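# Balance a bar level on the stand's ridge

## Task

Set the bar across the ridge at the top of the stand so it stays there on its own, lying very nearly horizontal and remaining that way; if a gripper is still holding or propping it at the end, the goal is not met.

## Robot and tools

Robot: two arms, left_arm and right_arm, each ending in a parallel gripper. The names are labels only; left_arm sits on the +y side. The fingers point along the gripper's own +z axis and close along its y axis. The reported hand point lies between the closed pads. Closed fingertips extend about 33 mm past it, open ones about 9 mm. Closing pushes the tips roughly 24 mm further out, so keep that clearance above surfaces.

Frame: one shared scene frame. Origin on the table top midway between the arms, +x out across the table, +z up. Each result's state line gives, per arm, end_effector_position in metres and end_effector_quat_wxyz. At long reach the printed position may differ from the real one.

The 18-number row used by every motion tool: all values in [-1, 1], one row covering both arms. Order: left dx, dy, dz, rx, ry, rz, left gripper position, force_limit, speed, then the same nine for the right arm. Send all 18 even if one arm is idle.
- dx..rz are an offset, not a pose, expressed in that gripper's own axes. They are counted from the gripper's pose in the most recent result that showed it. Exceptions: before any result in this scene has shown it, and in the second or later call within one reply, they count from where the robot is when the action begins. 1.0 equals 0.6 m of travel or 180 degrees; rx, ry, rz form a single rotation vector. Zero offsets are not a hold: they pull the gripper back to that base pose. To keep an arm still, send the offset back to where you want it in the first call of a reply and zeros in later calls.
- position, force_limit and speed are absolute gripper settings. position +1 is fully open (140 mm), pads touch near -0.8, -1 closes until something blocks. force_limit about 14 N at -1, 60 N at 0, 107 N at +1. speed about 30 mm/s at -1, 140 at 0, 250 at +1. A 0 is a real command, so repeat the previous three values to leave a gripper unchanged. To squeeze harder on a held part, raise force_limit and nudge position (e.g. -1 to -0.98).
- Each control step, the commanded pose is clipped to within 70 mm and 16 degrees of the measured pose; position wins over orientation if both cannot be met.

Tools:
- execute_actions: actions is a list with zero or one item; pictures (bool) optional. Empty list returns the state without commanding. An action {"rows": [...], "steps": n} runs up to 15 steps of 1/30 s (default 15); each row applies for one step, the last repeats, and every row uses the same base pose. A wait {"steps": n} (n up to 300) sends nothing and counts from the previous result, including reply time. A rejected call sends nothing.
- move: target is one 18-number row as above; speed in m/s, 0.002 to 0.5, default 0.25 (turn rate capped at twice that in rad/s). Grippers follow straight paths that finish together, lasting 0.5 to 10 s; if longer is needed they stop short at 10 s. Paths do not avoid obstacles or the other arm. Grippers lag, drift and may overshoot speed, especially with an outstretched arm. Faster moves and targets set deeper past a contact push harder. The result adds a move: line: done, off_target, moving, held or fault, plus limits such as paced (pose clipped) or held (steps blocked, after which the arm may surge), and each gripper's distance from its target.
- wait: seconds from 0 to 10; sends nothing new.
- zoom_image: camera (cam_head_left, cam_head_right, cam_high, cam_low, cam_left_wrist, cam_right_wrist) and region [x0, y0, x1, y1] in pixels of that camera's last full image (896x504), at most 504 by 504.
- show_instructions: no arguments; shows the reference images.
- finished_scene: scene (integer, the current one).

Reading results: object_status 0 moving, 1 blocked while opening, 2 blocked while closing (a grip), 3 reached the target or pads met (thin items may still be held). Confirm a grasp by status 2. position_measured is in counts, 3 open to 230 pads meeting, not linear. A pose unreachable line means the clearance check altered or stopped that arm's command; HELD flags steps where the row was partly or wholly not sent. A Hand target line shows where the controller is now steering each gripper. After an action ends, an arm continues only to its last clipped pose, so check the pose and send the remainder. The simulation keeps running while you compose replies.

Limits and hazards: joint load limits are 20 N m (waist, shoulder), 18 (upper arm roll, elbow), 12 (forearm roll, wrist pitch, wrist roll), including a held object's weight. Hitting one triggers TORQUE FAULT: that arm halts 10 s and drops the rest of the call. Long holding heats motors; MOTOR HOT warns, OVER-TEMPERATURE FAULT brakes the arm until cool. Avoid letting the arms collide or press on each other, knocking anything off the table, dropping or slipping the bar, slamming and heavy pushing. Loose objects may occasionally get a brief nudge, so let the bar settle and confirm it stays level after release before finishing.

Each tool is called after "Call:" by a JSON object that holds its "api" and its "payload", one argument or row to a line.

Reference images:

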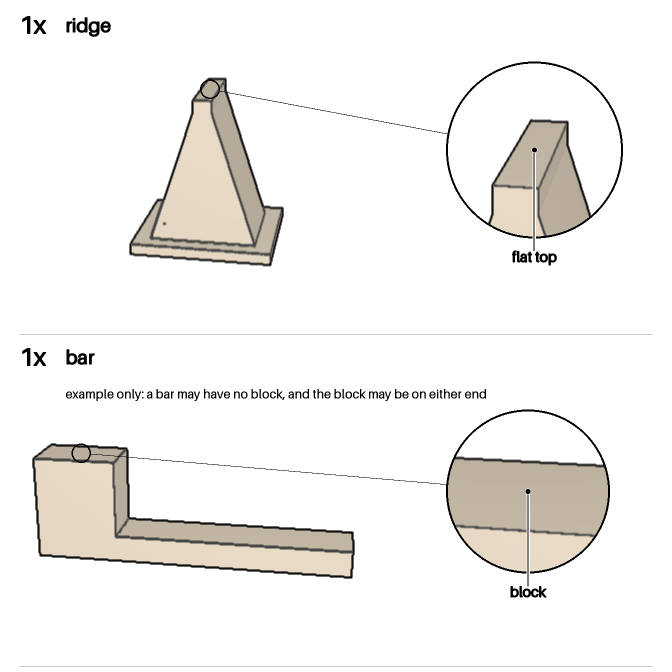

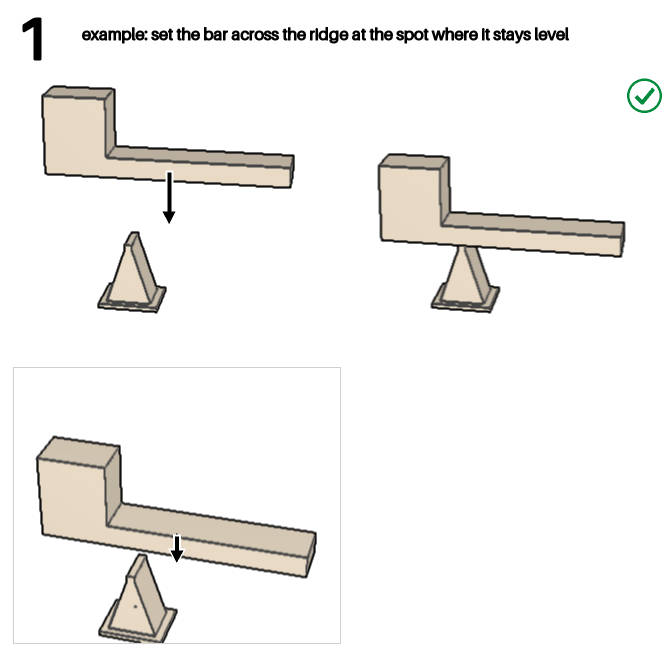

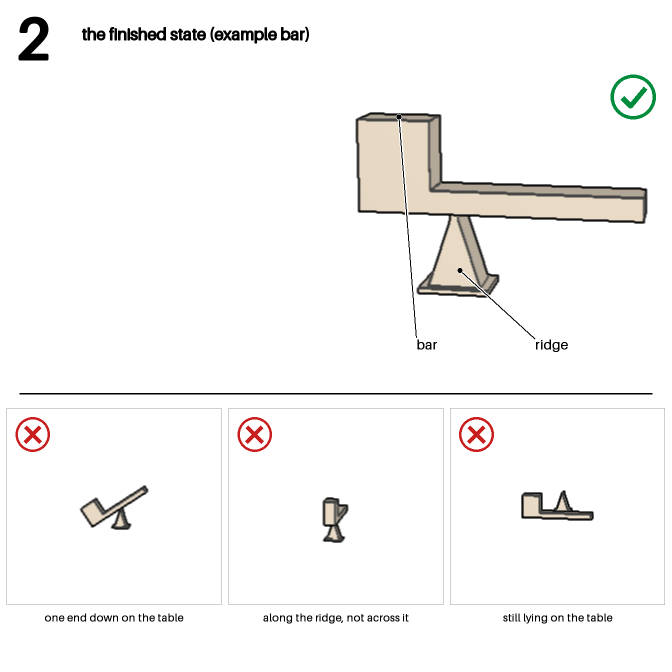

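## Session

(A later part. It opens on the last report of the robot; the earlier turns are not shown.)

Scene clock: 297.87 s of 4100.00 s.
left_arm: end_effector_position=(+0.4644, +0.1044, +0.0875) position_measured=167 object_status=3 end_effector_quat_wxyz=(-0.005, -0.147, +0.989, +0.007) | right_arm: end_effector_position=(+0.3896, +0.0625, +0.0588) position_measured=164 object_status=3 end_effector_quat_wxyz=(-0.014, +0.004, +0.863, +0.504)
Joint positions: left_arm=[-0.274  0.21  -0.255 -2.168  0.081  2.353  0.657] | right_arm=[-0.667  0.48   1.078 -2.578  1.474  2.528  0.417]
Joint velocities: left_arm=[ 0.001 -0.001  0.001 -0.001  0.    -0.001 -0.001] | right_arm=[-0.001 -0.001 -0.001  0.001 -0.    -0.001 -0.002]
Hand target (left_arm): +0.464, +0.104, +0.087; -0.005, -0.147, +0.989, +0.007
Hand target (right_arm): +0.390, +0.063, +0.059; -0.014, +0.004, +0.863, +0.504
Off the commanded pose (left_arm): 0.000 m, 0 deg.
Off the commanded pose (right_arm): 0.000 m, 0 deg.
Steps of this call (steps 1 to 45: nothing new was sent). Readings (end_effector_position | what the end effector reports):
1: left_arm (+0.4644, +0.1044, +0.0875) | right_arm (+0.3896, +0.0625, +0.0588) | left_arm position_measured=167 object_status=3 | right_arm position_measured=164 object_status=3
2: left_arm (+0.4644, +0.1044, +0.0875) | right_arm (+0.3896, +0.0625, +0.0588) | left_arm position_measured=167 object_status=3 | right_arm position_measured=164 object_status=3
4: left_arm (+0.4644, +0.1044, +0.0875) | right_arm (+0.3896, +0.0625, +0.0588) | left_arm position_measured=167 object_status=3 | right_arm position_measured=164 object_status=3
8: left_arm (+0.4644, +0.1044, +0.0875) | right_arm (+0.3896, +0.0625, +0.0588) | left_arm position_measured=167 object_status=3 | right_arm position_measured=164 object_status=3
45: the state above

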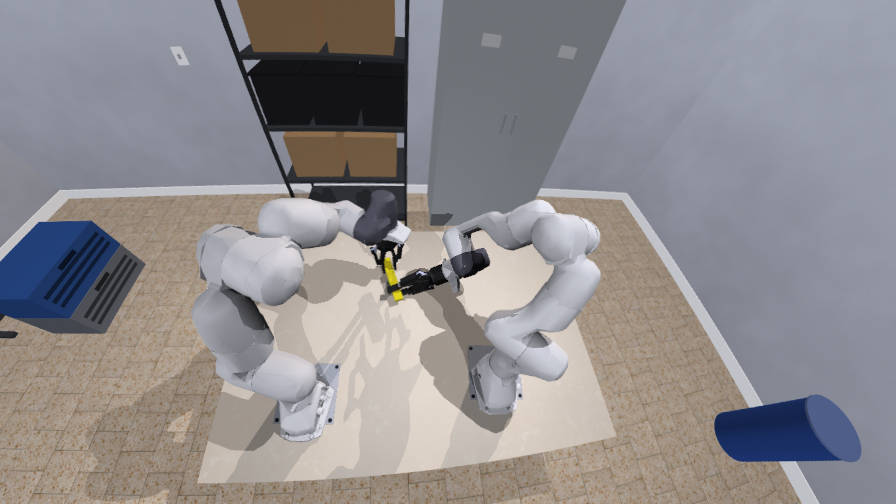

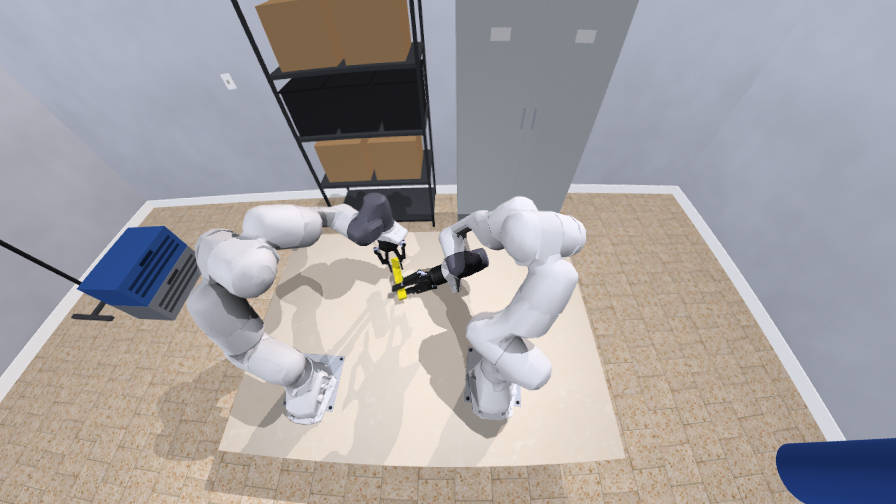

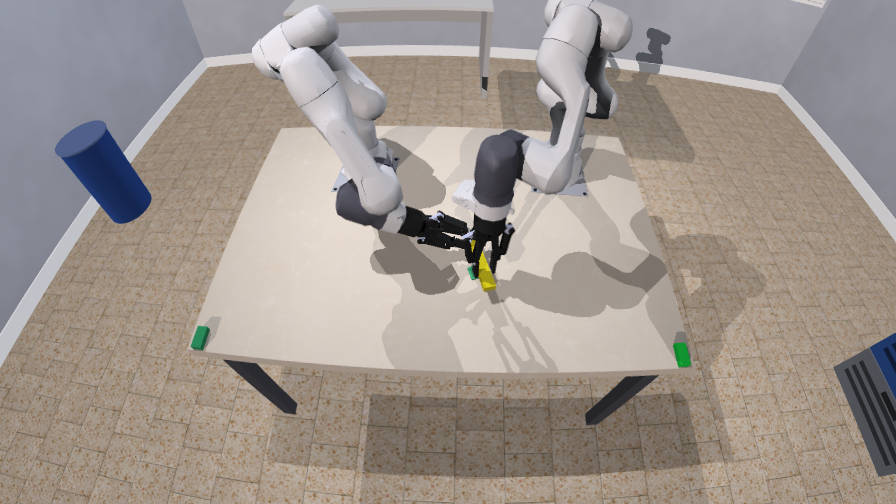

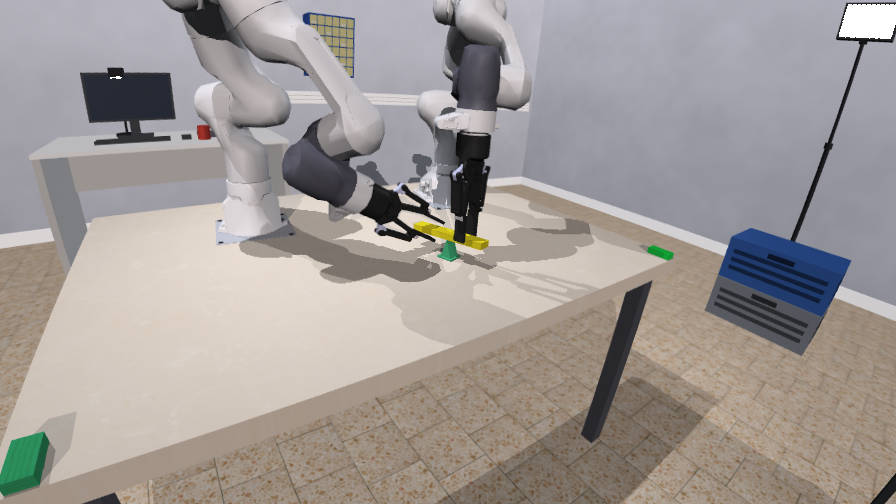

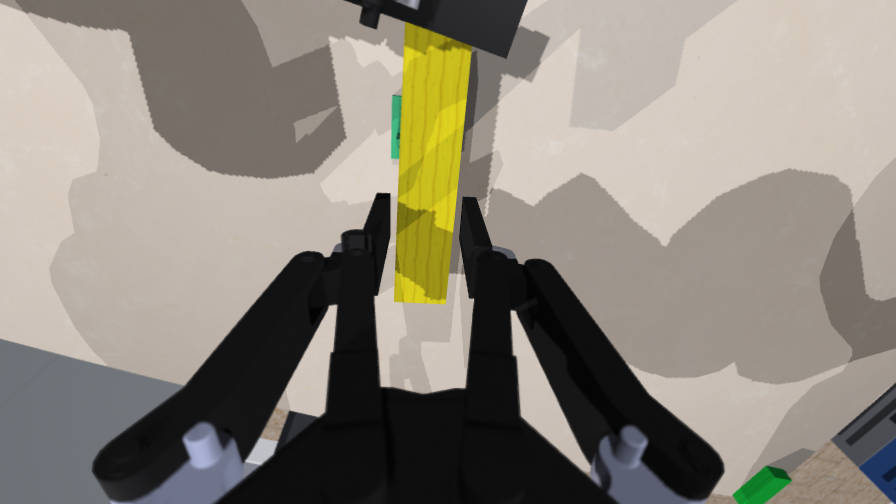

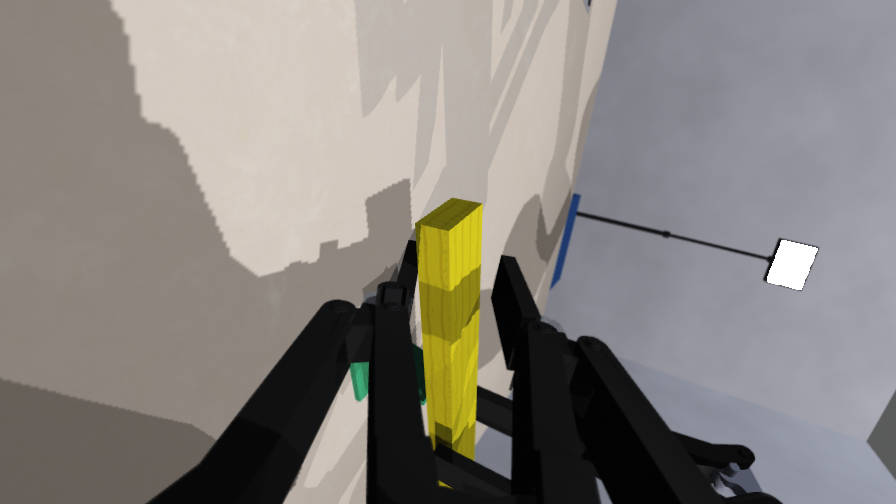

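Call:
{"api": "execute_actions", "payload": {
  "actions": [
    {"rows":[[0,0,0,0,0,0,-0.3,0.3,-1,0,0,0,0,0,0,-0.34,-1,-1]],"steps":15}
  ],
  "pictures": false
}}

Call:
{"api": "execute_actions", "payload": {
  "actions": [
    {"rows":[[0,0,0,0,0,0,-1,0.3,-0.6,0,0,0,0,0,0,-0.34,-1,-1]],"steps":15}
  ],
  "pictures": false
}}

Call:
{"api": "execute_actions", "payload": {
  "actions": [
    {"rows":[[-0.003,0,0,0,0,0,-1,0.3,-0.6,0,0,0,0,0,0,-0.34,-1,-1],[-0.005,0,0,0,0,0,-1,0.3,-0.6,0,0,0,0,0,0,-0.34,-1,-1],[-0.007,0,0,0,0,0,-1,0.3,-0.6,0,0,0,0,0,0,-0.34,-1,-1]],"steps":15}
  ],
  "pictures": false
}}

Call:
{"api": "execute_actions", "payload": {
  "actions": [
    {"steps":15}
  ],
  "pictures": false
}}

Call:
{"api": "execute_actions", "payload": {
  "actions": [
    {"rows":[[0,0,0,0,0,0,-0.3,0.3,-1,0,0,0,0,0,0,-0.34,-1,-1]],"steps":15}
  ],
  "pictures": false
}}

Call:
{"api": "execute_actions", "payload": {
  "actions": [
    {"rows":[[0,0,0,0,0,0,-0.3,0.3,-1,0,0,0,0,0,0,-0.28,-1,-1]],"steps":15}
  ],
  "pictures": false
}}

Call:
{"api": "wait", "payload": {
  "seconds": 1.5
}}

Scene clock: 308.33 s of 4100.00 s.
left_arm: end_effector_position=(+0.4644, +0.1044, +0.0875) position_measured=167 object_status=3 end_effector_quat_wxyz=(-0.005, -0.147, +0.989, +0.007) | right_arm: end_effector_position=(+0.3896, +0.0625, +0.0588) position_measured=172 object_status=3 end_effector_quat_wxyz=(-0.014, +0.004, +0.863, +0.504)
Joint positions: left_arm=[-0.274  0.21  -0.255 -2.168  0.081  2.353  0.657] | right_arm=[-0.667  0.48   1.078 -2.578  1.474  2.528  0.417]
Joint velocities: left_arm=[ 0.     0.     0.001 -0.001  0.002 -0.    -0.001] | right_arm=[-0.     0.001  0.    -0.001 -0.001  0.     0.001]
Hand target (left_arm): +0.464, +0.104, +0.087; -0.005, -0.147, +0.989, +0.007
Hand target (right_arm): +0.390, +0.063, +0.059; -0.014, +0.004, +0.863, +0.504
Off the commanded pose (left_arm): 0.000 m, 0 deg.
Off the commanded pose (right_arm): 0.000 m, 0 deg.
Steps of this call (steps 1 to 90: nothing new was sent; then 6.97 s passed at rest; steps 91 to 105: all 15 steps of this action). Readings (end_effector_position | what the end effector reports):
91: left_arm (+0.4644, +0.1044, +0.0875) | right_arm (+0.3896, +0.0625, +0.0588) | left_arm position_measured=167 object_status=3 | right_arm position_measured=164 object_status=0
92: left_arm (+0.4644, +0.1044, +0.0875) | right_arm (+0.3896, +0.0625, +0.0588) | left_arm position_measured=167 object_status=3 | right_arm position_measured=165 object_status=0
94: left_arm (+0.4644, +0.1044, +0.0875) | right_arm (+0.3896, +0.0625, +0.0588) | left_arm position_measured=167 object_status=3 | right_arm position_measured=169 object_status=0
98: left_arm (+0.4644, +0.1044, +0.0875) | right_arm (+0.3896, +0.0625, +0.0588) | left_arm position_measured=167 object_status=3 | right_arm position_measured=172 object_status=0
105: the state above

Scene clock: 308.83 s of 4100.00 s.
left_arm: end_effector_position=(+0.4644, +0.1044, +0.0875) position_measured=187 object_status=2 end_effector_quat_wxyz=(-0.005, -0.147, +0.989, +0.007) | right_arm: end_effector_position=(+0.3896, +0.0625, +0.0588) position_measured=172 object_status=3 end_effector_quat_wxyz=(-0.014, +0.004, +0.864, +0.504)
Joint positions: left_arm=[-0.274  0.21  -0.255 -2.168  0.081  2.352  0.657] | right_arm=[-0.667  0.48   1.078 -2.578  1.474  2.528  0.417]
Joint velocities: left_arm=[-0.     0.     0.     0.     0.    -0.    -0.002] | right_arm=[-0.     0.001  0.     0.001 -0.001 -0.    -0.   ]
Hand target (left_arm): +0.464, +0.104, +0.087; -0.005, -0.147, +0.989, +0.007
Hand target (right_arm): +0.390, +0.063, +0.059; -0.014, +0.004, +0.863, +0.504
Off the commanded pose (left_arm): 0.000 m, 0 deg.
Off the commanded pose (right_arm): 0.000 m, 0 deg.
Steps of this call (steps 1 to 15: all 15 steps of this action). Readings (end_effector_position | what the end effector reports):
1: left_arm (+0.4644, +0.1044, +0.0875) | right_arm (+0.3896, +0.0625, +0.0588) | left_arm position_measured=167 object_status=0 | right_arm position_measured=172 object_status=3
2: left_arm (+0.4644, +0.1044, +0.0875) | right_arm (+0.3896, +0.0625, +0.0588) | left_arm position_measured=170 object_status=0 | right_arm position_measured=172 object_status=3
4: left_arm (+0.4644, +0.1044, +0.0875) | right_arm (+0.3896, +0.0625, +0.0588) | left_arm position_measured=178 object_status=0 | right_arm position_measured=172 object_status=3
8: left_arm (+0.4644, +0.1044, +0.0875) | right_arm (+0.3896, +0.0625, +0.0588) | left_arm position_measured=187 object_status=0 | right_arm position_measured=172 object_status=3
15: the state above

Scene clock: 309.33 s of 4100.00 s.
left_arm: end_effector_position=(+0.4665, +0.1044, +0.0875) position_measured=187 object_status=2 end_effector_quat_wxyz=(-0.006, -0.147, +0.989, +0.007) | right_arm: end_effector_position=(+0.3897, +0.0623, +0.0586) position_measured=172 object_status=3 end_effector_quat_wxyz=(-0.014, +0.004, +0.864, +0.504)
Joint positions: left_arm=[-0.272  0.216 -0.254 -2.159  0.081  2.349  0.659] | right_arm=[-0.667  0.48   1.078 -2.578  1.474  2.529  0.417]
Joint velocities: left_arm=[-0.     0.    -0.    -0.     0.001 -0.     0.   ] | right_arm=[ 0.001 -0.    -0.    -0.001  0.001 -0.    -0.   ]
Hand target (left_arm): +0.468, +0.106, +0.088; -0.005, -0.147, +0.989, +0.007
Hand target (right_arm): +0.390, +0.062, +0.059; -0.014, +0.004, +0.864, +0.504
Off the commanded pose (left_arm): 0.002 m, 0 deg.
Off the commanded pose (right_arm): 0.000 m, 0 deg.
Steps of this call (steps 1 to 15: all 15 steps of this action). Readings (end_effector_position | what the end effector reports):
1: left_arm (+0.4645, +0.1044, +0.0876) | right_arm (+0.3896, +0.0624, +0.0588) | left_arm position_measured=187 object_status=2 | right_arm position_measured=172 object_status=3
2: left_arm (+0.4647, +0.1043, +0.0876) | right_arm (+0.3897, +0.0624, +0.0587) | left_arm position_measured=187 object_status=2 | right_arm position_measured=172 object_status=3
4: left_arm (+0.4656, +0.1042, +0.0875) | right_arm (+0.3897, +0.0623, +0.0587) | left_arm position_measured=187 object_status=2 | right_arm position_measured=172 object_status=3
8: left_arm (+0.4664, +0.1044, +0.0875) | right_arm (+0.3897, +0.0623, +0.0586) | left_arm position_measured=187 object_status=2 | right_arm position_measured=172 object_status=3
15: the state above

Scene clock: 309.83 s of 4100.00 s.
left_arm: end_effector_position=(+0.4665, +0.1044, +0.0875) position_measured=187 object_status=2 end_effector_quat_wxyz=(-0.006, -0.147, +0.989, +0.007) | right_arm: end_effector_position=(+0.3897, +0.0623, +0.0586) position_measured=172 object_status=3 end_effector_quat_wxyz=(-0.014, +0.004, +0.864, +0.504)
Joint positions: left_arm=[-0.272  0.216 -0.254 -2.159  0.081  2.349  0.66 ] | right_arm=[-0.667  0.48   1.078 -2.578  1.474  2.529  0.417]
Joint velocities: left_arm=[ 0.     0.001  0.001 -0.001 -0.001  0.     0.   ] | right_arm=[ 0.     0.     0.002 -0.     0.001 -0.001 -0.   ]
Hand target (left_arm): +0.468, +0.106, +0.088; -0.005, -0.147, +0.989, +0.007
Hand target (right_arm): +0.390, +0.062, +0.059; -0.014, +0.004, +0.864, +0.504
Off the commanded pose (left_arm): 0.002 m, 0 deg.
Off the commanded pose (right_arm): 0.000 m, 0 deg.
Steps of this call (steps 1 to 15: nothing new was sent). Readings (end_effector_position | what the end effector reports):
1: left_arm (+0.4665, +0.1044, +0.0875) | right_arm (+0.3897, +0.0623, +0.0586) | left_arm position_measured=187 object_status=2 | right_arm position_measured=172 object_status=3
2: left_arm (+0.4665, +0.1043, +0.0875) | right_arm (+0.3897, +0.0623, +0.0586) | left_arm position_measured=187 object_status=2 | right_arm position_measured=172 object_status=3
4: left_arm (+0.4665, +0.1043, +0.0875) | right_arm (+0.3897, +0.0623, +0.0586) | left_arm position_measured=187 object_status=2 | right_arm position_measured=172 object_status=3
8: left_arm (+0.4665, +0.1044, +0.0875) | right_arm (+0.3897, +0.0623, +0.0586) | left_arm position_measured=187 object_status=2 | right_arm position_measured=172 object_status=3
15: the state above

Scene clock: 310.33 s of 4100.00 s.
left_arm: end_effector_position=(+0.4665, +0.1044, +0.0875) position_measured=167 object_status=0 end_effector_quat_wxyz=(-0.006, -0.147, +0.989, +0.007) | right_arm: end_effector_position=(+0.3897, +0.0623, +0.0586) position_measured=172 object_status=3 end_effector_quat_wxyz=(-0.014, +0.004, +0.864, +0.504)
Joint positions: left_arm=[-0.272  0.216 -0.254 -2.159  0.081  2.349  0.66 ] | right_arm=[-0.667  0.48   1.078 -2.578  1.474  2.529  0.417]
Joint velocities: left_arm=[-0.     0.     0.     0.001  0.     0.     0.   ] | right_arm=[-0.001  0.     0.     0.     0.001  0.    -0.   ]
Hand target (left_arm): +0.467, +0.104, +0.088; -0.006, -0.147, +0.989, +0.007
Hand target (right_arm): +0.390, +0.062, +0.059; -0.014, +0.004, +0.864, +0.504
Off the commanded pose (left_arm): 0.000 m, 0 deg.
Off the commanded pose (right_arm): 0.000 m, 0 deg.
Steps of this call (steps 1 to 15: all 15 steps of this action). Readings (end_effector_position | what the end effector reports):
1: left_arm (+0.4665, +0.1044, +0.0875) | right_arm (+0.3897, +0.0623, +0.0586) | left_arm position_measured=187 object_status=0 | right_arm position_measured=172 object_status=3
2: left_arm (+0.4665, +0.1044, +0.0875) | right_arm (+0.3897, +0.0623, +0.0586) | left_arm position_measured=187 object_status=0 | right_arm position_measured=172 object_status=3
4: left_arm (+0.4665, +0.1044, +0.0875) | right_arm (+0.3897, +0.0623, +0.0586) | left_arm position_measured=182 object_status=0 | right_arm position_measured=172 object_status=3
8: left_arm (+0.4665, +0.1044, +0.0875) | right_arm (+0.3897, +0.0623, +0.0586) | left_arm position_measured=176 object_status=0 | right_arm position_measured=172 object_status=3
15: the state above

Scene clock: 310.83 s of 4100.00 s.
left_arm: end_effector_position=(+0.4665, +0.1044, +0.0875) position_measured=167 object_status=3 end_effector_quat_wxyz=(-0.006, -0.147, +0.989, +0.007) | right_arm: end_effector_position=(+0.3897, +0.0623, +0.0586) position_measured=164 object_status=3 end_effector_quat_wxyz=(-0.014, +0.004, +0.864, +0.504)
Joint positions: left_arm=[-0.272  0.216 -0.254 -2.159  0.081  2.349  0.66 ] | right_arm=[-0.667  0.48   1.078 -2.578  1.474  2.529  0.417]
Joint velocities: left_arm=[ 0.    -0.002 -0.001 -0.001  0.001 -0.     0.   ] | right_arm=[-0.001 -0.     0.    -0.     0.     0.    -0.   ]
Hand target (left_arm): +0.467, +0.104, +0.088; -0.006, -0.147, +0.989, +0.007
Hand target (right_arm): +0.390, +0.062, +0.059; -0.014, +0.004, +0.864, +0.504
Off the commanded pose (left_arm): 0.000 m, 0 deg.
Off the commanded pose (right_arm): 0.000 m, 0 deg.
Steps of this call (steps 1 to 15: all 15 steps of this action). Readings (end_effector_position | what the end effector reports):
1: left_arm (+0.4665, +0.1044, +0.0875) | right_arm (+0.3897, +0.0623, +0.0586) | left_arm position_measured=167 object_status=0 | right_arm position_measured=172 object_status=0
2: left_arm (+0.4665, +0.1044, +0.0875) | right_arm (+0.3897, +0.0623, +0.0586) | left_arm position_measured=167 object_status=0 | right_arm position_measured=171 object_status=0
4: left_arm (+0.4665, +0.1044, +0.0875) | right_arm (+0.3897, +0.0623, +0.0586) | left_arm position_measured=167 object_status=3 | right_arm position_measured=168 object_status=0
8: left_arm (+0.4665, +0.1044, +0.0875) | right_arm (+0.3897, +0.0623, +0.0586) | left_arm position_measured=167 object_status=3 | right_arm position_measured=164 object_status=0
15: the state above

Scene clock: 312.33 s of 4100.00 s.
left_arm: end_effector_position=(+0.4665, +0.1044, +0.0875) position_measured=167 object_status=3 end_effector_quat_wxyz=(-0.006, -0.147, +0.989, +0.007) | right_arm: end_effector_position=(+0.3897, +0.0623, +0.0586) position_measured=164 object_status=3 end_effector_quat_wxyz=(-0.014, +0.004, +0.864, +0.504)
Joint positions: left_arm=[-0.272  0.216 -0.254 -2.159  0.081  2.349  0.66 ] | right_arm=[-0.667  0.48   1.078 -2.578  1.474  2.529  0.417]
Joint velocities: left_arm=[ 0.     0.    -0.     0.    -0.001  0.    -0.001] | right_arm=[ 0.001 -0.     0.001  0.002 -0.002  0.001  0.001]
Hand target (left_arm): +0.467, +0.104, +0.088; -0.006, -0.147, +0.989, +0.007
Hand target (right_arm): +0.390, +0.062, +0.059; -0.014, +0.004, +0.864, +0.504
Off the commanded pose (left_arm): 0.000 m, 0 deg.
Off the commanded pose (right_arm): 0.000 m, 0 deg.
Steps of this call (steps 1 to 45: nothing new was sent). Readings (end_effector_position | what the end effector reports):
1: left_arm (+0.4665, +0.1044, +0.0875) | right_arm (+0.3897, +0.0623, +0.0586) | left_arm position_measured=167 object_status=3 | right_arm position_measured=164 object_status=3
2: left_arm (+0.4665, +0.1044, +0.0875) | right_arm (+0.3897, +0.0623, +0.0586) | left_arm position_measured=167 object_status=3 | right_arm position_measured=164 object_status=3
4: left_arm (+0.4665, +0.1044, +0.0875) | right_arm (+0.3897, +0.0623, +0.0586) | left_arm position_measured=167 object_status=3 | right_arm position_measured=164 object_status=3
8: left_arm (+0.4665, +0.1044, +0.0875) | right_arm (+0.3897, +0.0623, +0.0586) | left_arm position_measured=167 object_status=3 | right_arm position_measured=164 object_status=3
45: the state above

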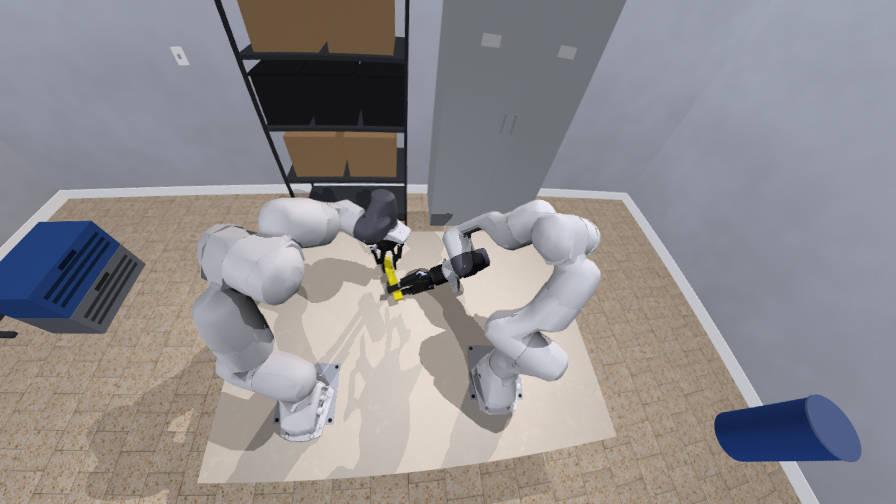

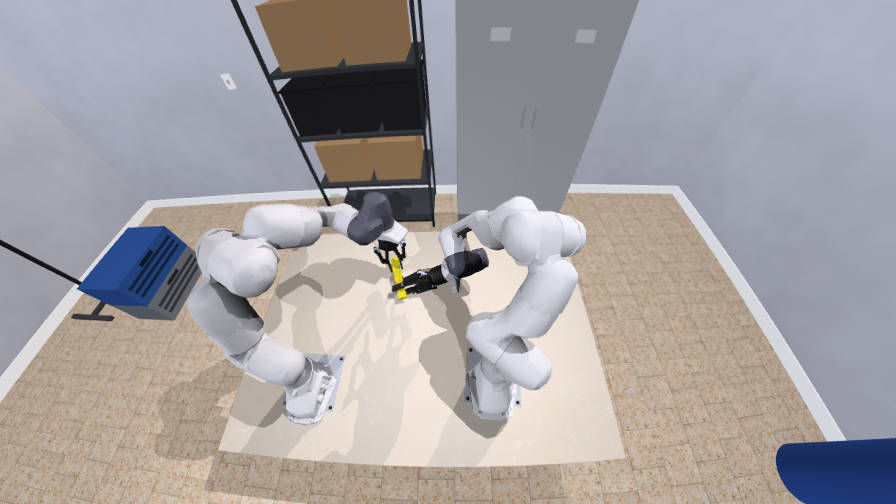

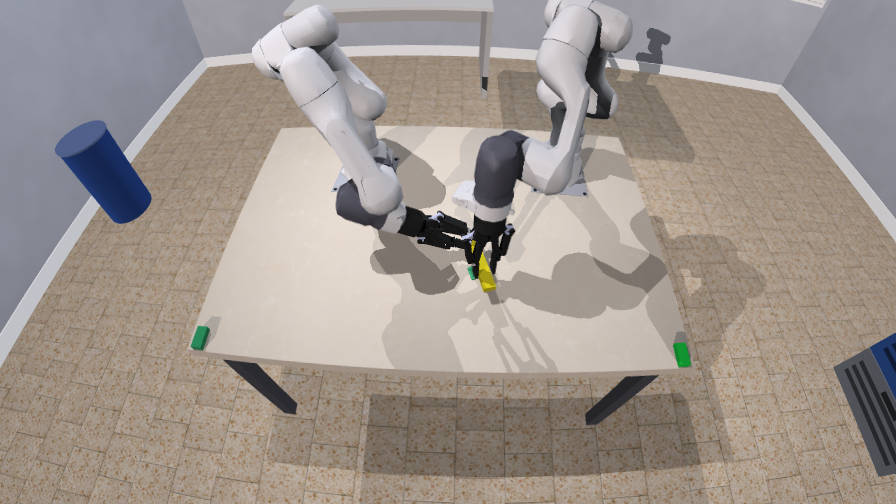

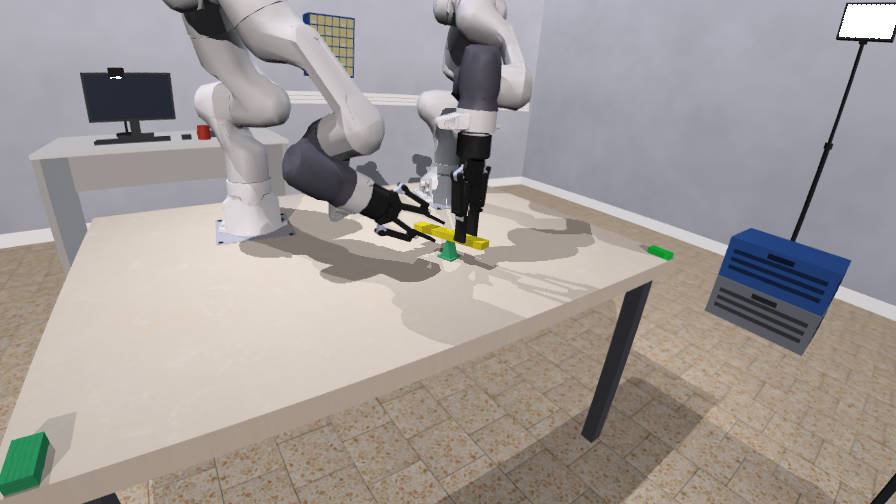

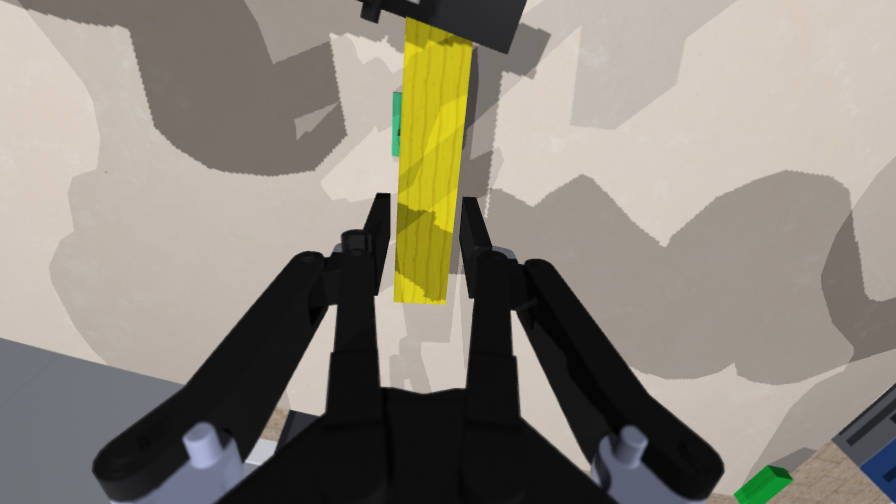

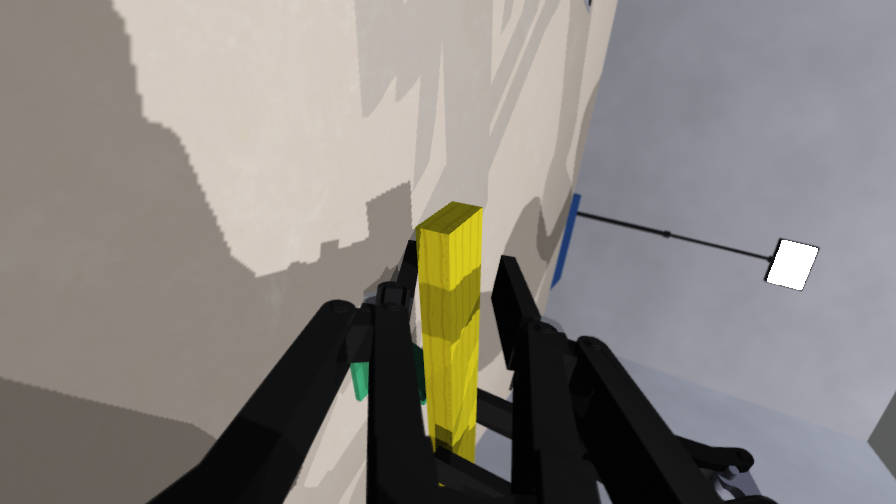

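Call:
{"api": "execute_actions", "payload": {
  "actions": []
}}

Scene clock: 319.77 s of 4100.00 s.
left_arm: end_effector_position=(+0.4665, +0.1044, +0.0875) position_measured=167 object_status=3 end_effector_quat_wxyz=(-0.006, -0.147, +0.989, +0.007) | right_arm: end_effector_position=(+0.3897, +0.0623, +0.0586) position_measured=164 object_status=3 end_effector_quat_wxyz=(-0.014, +0.004, +0.864, +0.504)
Joint positions: left_arm=[-0.272  0.216 -0.254 -2.159  0.081  2.349  0.66 ] | right_arm=[-0.667  0.48   1.078 -2.578  1.474  2.529  0.417]
Joint velocities: left_arm=[-0.002  0.002  0.     0.002  0.    -0.001 -0.   ] | right_arm=[ 0.    -0.001  0.001  0.001 -0.    -0.001 -0.001]
Hand target (left_arm): +0.467, +0.104, +0.088; -0.006, -0.147, +0.989, +0.007
Hand target (right_arm): +0.390, +0.062, +0.059; -0.014, +0.004, +0.864, +0.504
Off the commanded pose (left_arm): 0.000 m, 0 deg.
Off the commanded pose (right_arm): 0.000 m, 0 deg.
Steps of this call (steps 1 to 90: nothing new was sent; then 4.43 s passed at rest). Readings (end_effector_position | what the end effector reports):
1: left_arm (+0.4665, +0.1044, +0.0875) | right_arm (+0.3897, +0.0623, +0.0586) | left_arm position_measured=167 object_status=3 | right_arm position_measured=164 object_status=3
2: left_arm (+0.4665, +0.1044, +0.0875) | right_arm (+0.3897, +0.0623, +0.0586) | left_arm position_measured=167 object_status=3 | right_arm position_measured=164 object_status=3
4: left_arm (+0.4665, +0.1044, +0.0875) | right_arm (+0.3897, +0.0623, +0.0586) | left_arm position_measured=167 object_status=3 | right_arm position_measured=164 object_status=3
8: left_arm (+0.4665, +0.1044, +0.0875) | right_arm (+0.3897, +0.0623, +0.0586) | left_arm position_measured=167 object_status=3 | right_arm position_measured=164 object_status=3
90: the state above

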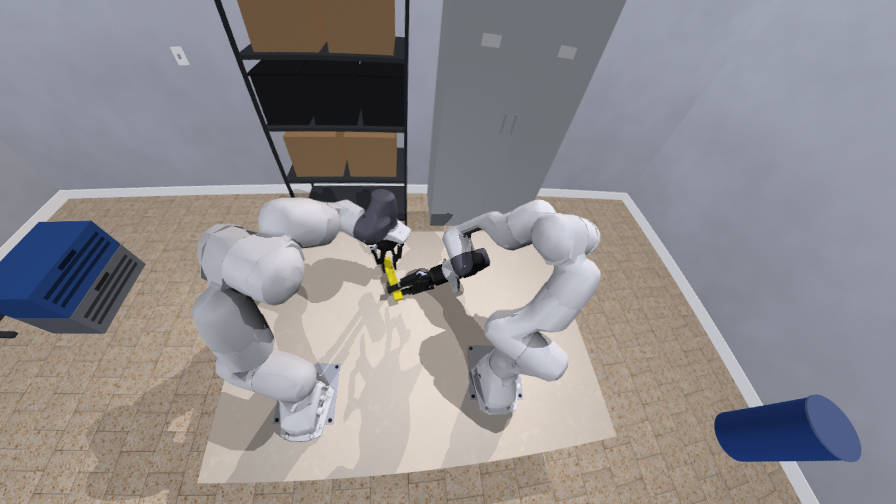

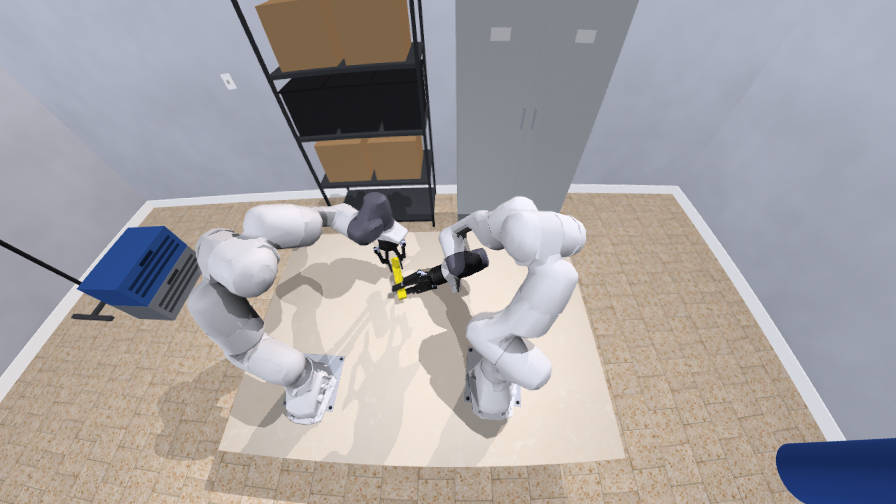

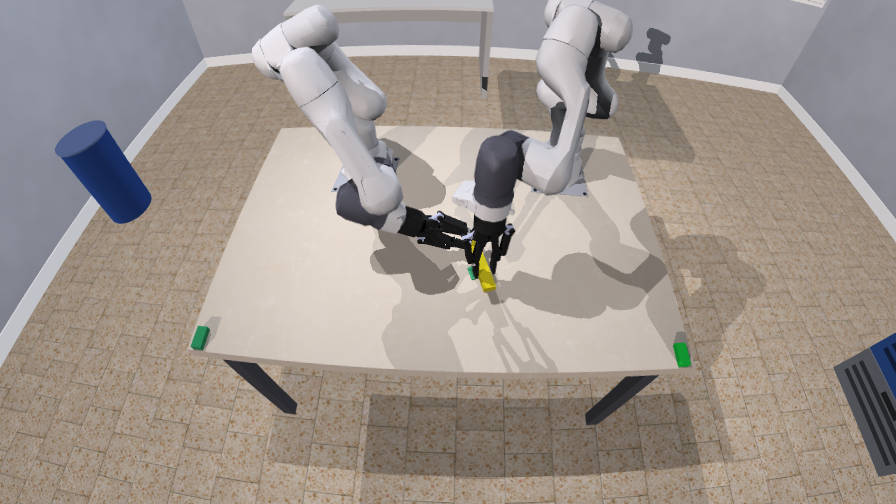

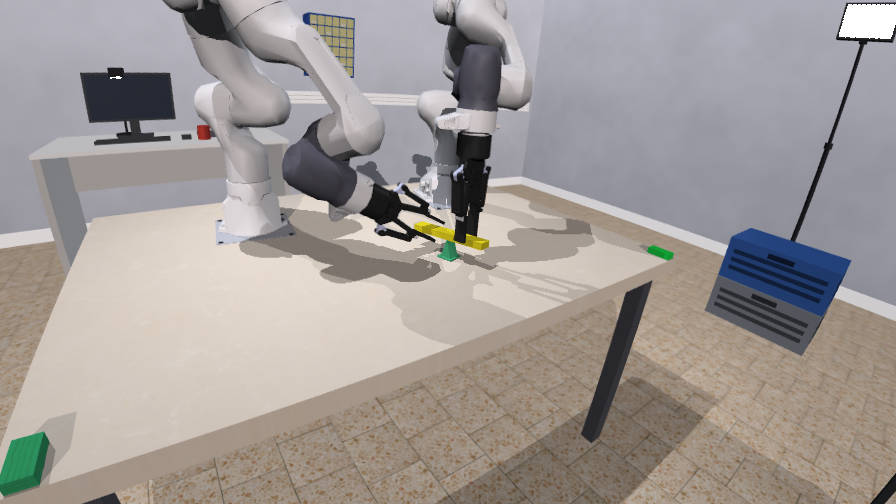

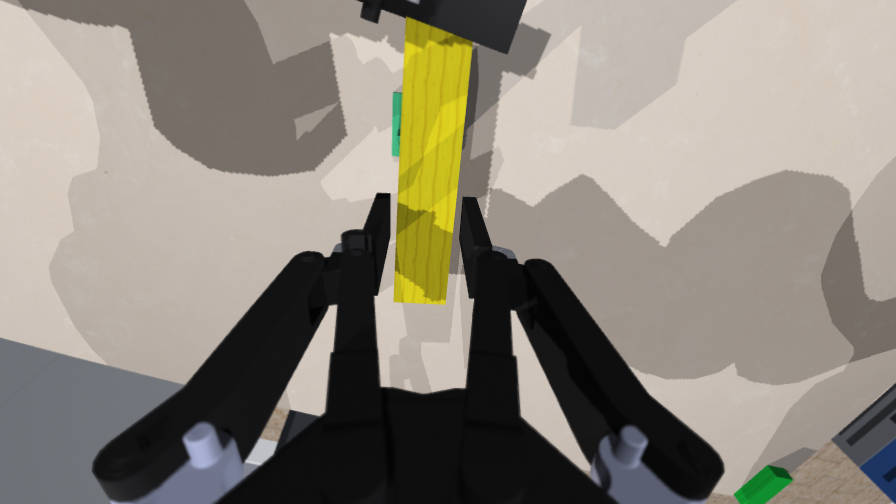

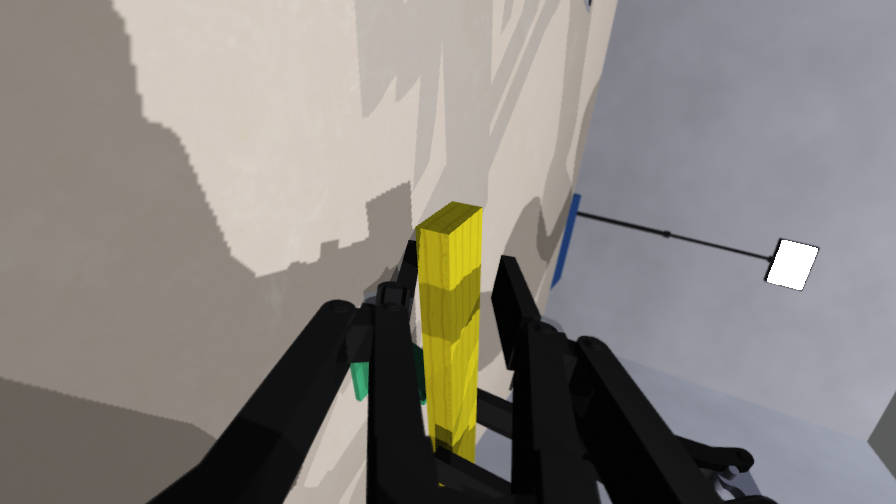

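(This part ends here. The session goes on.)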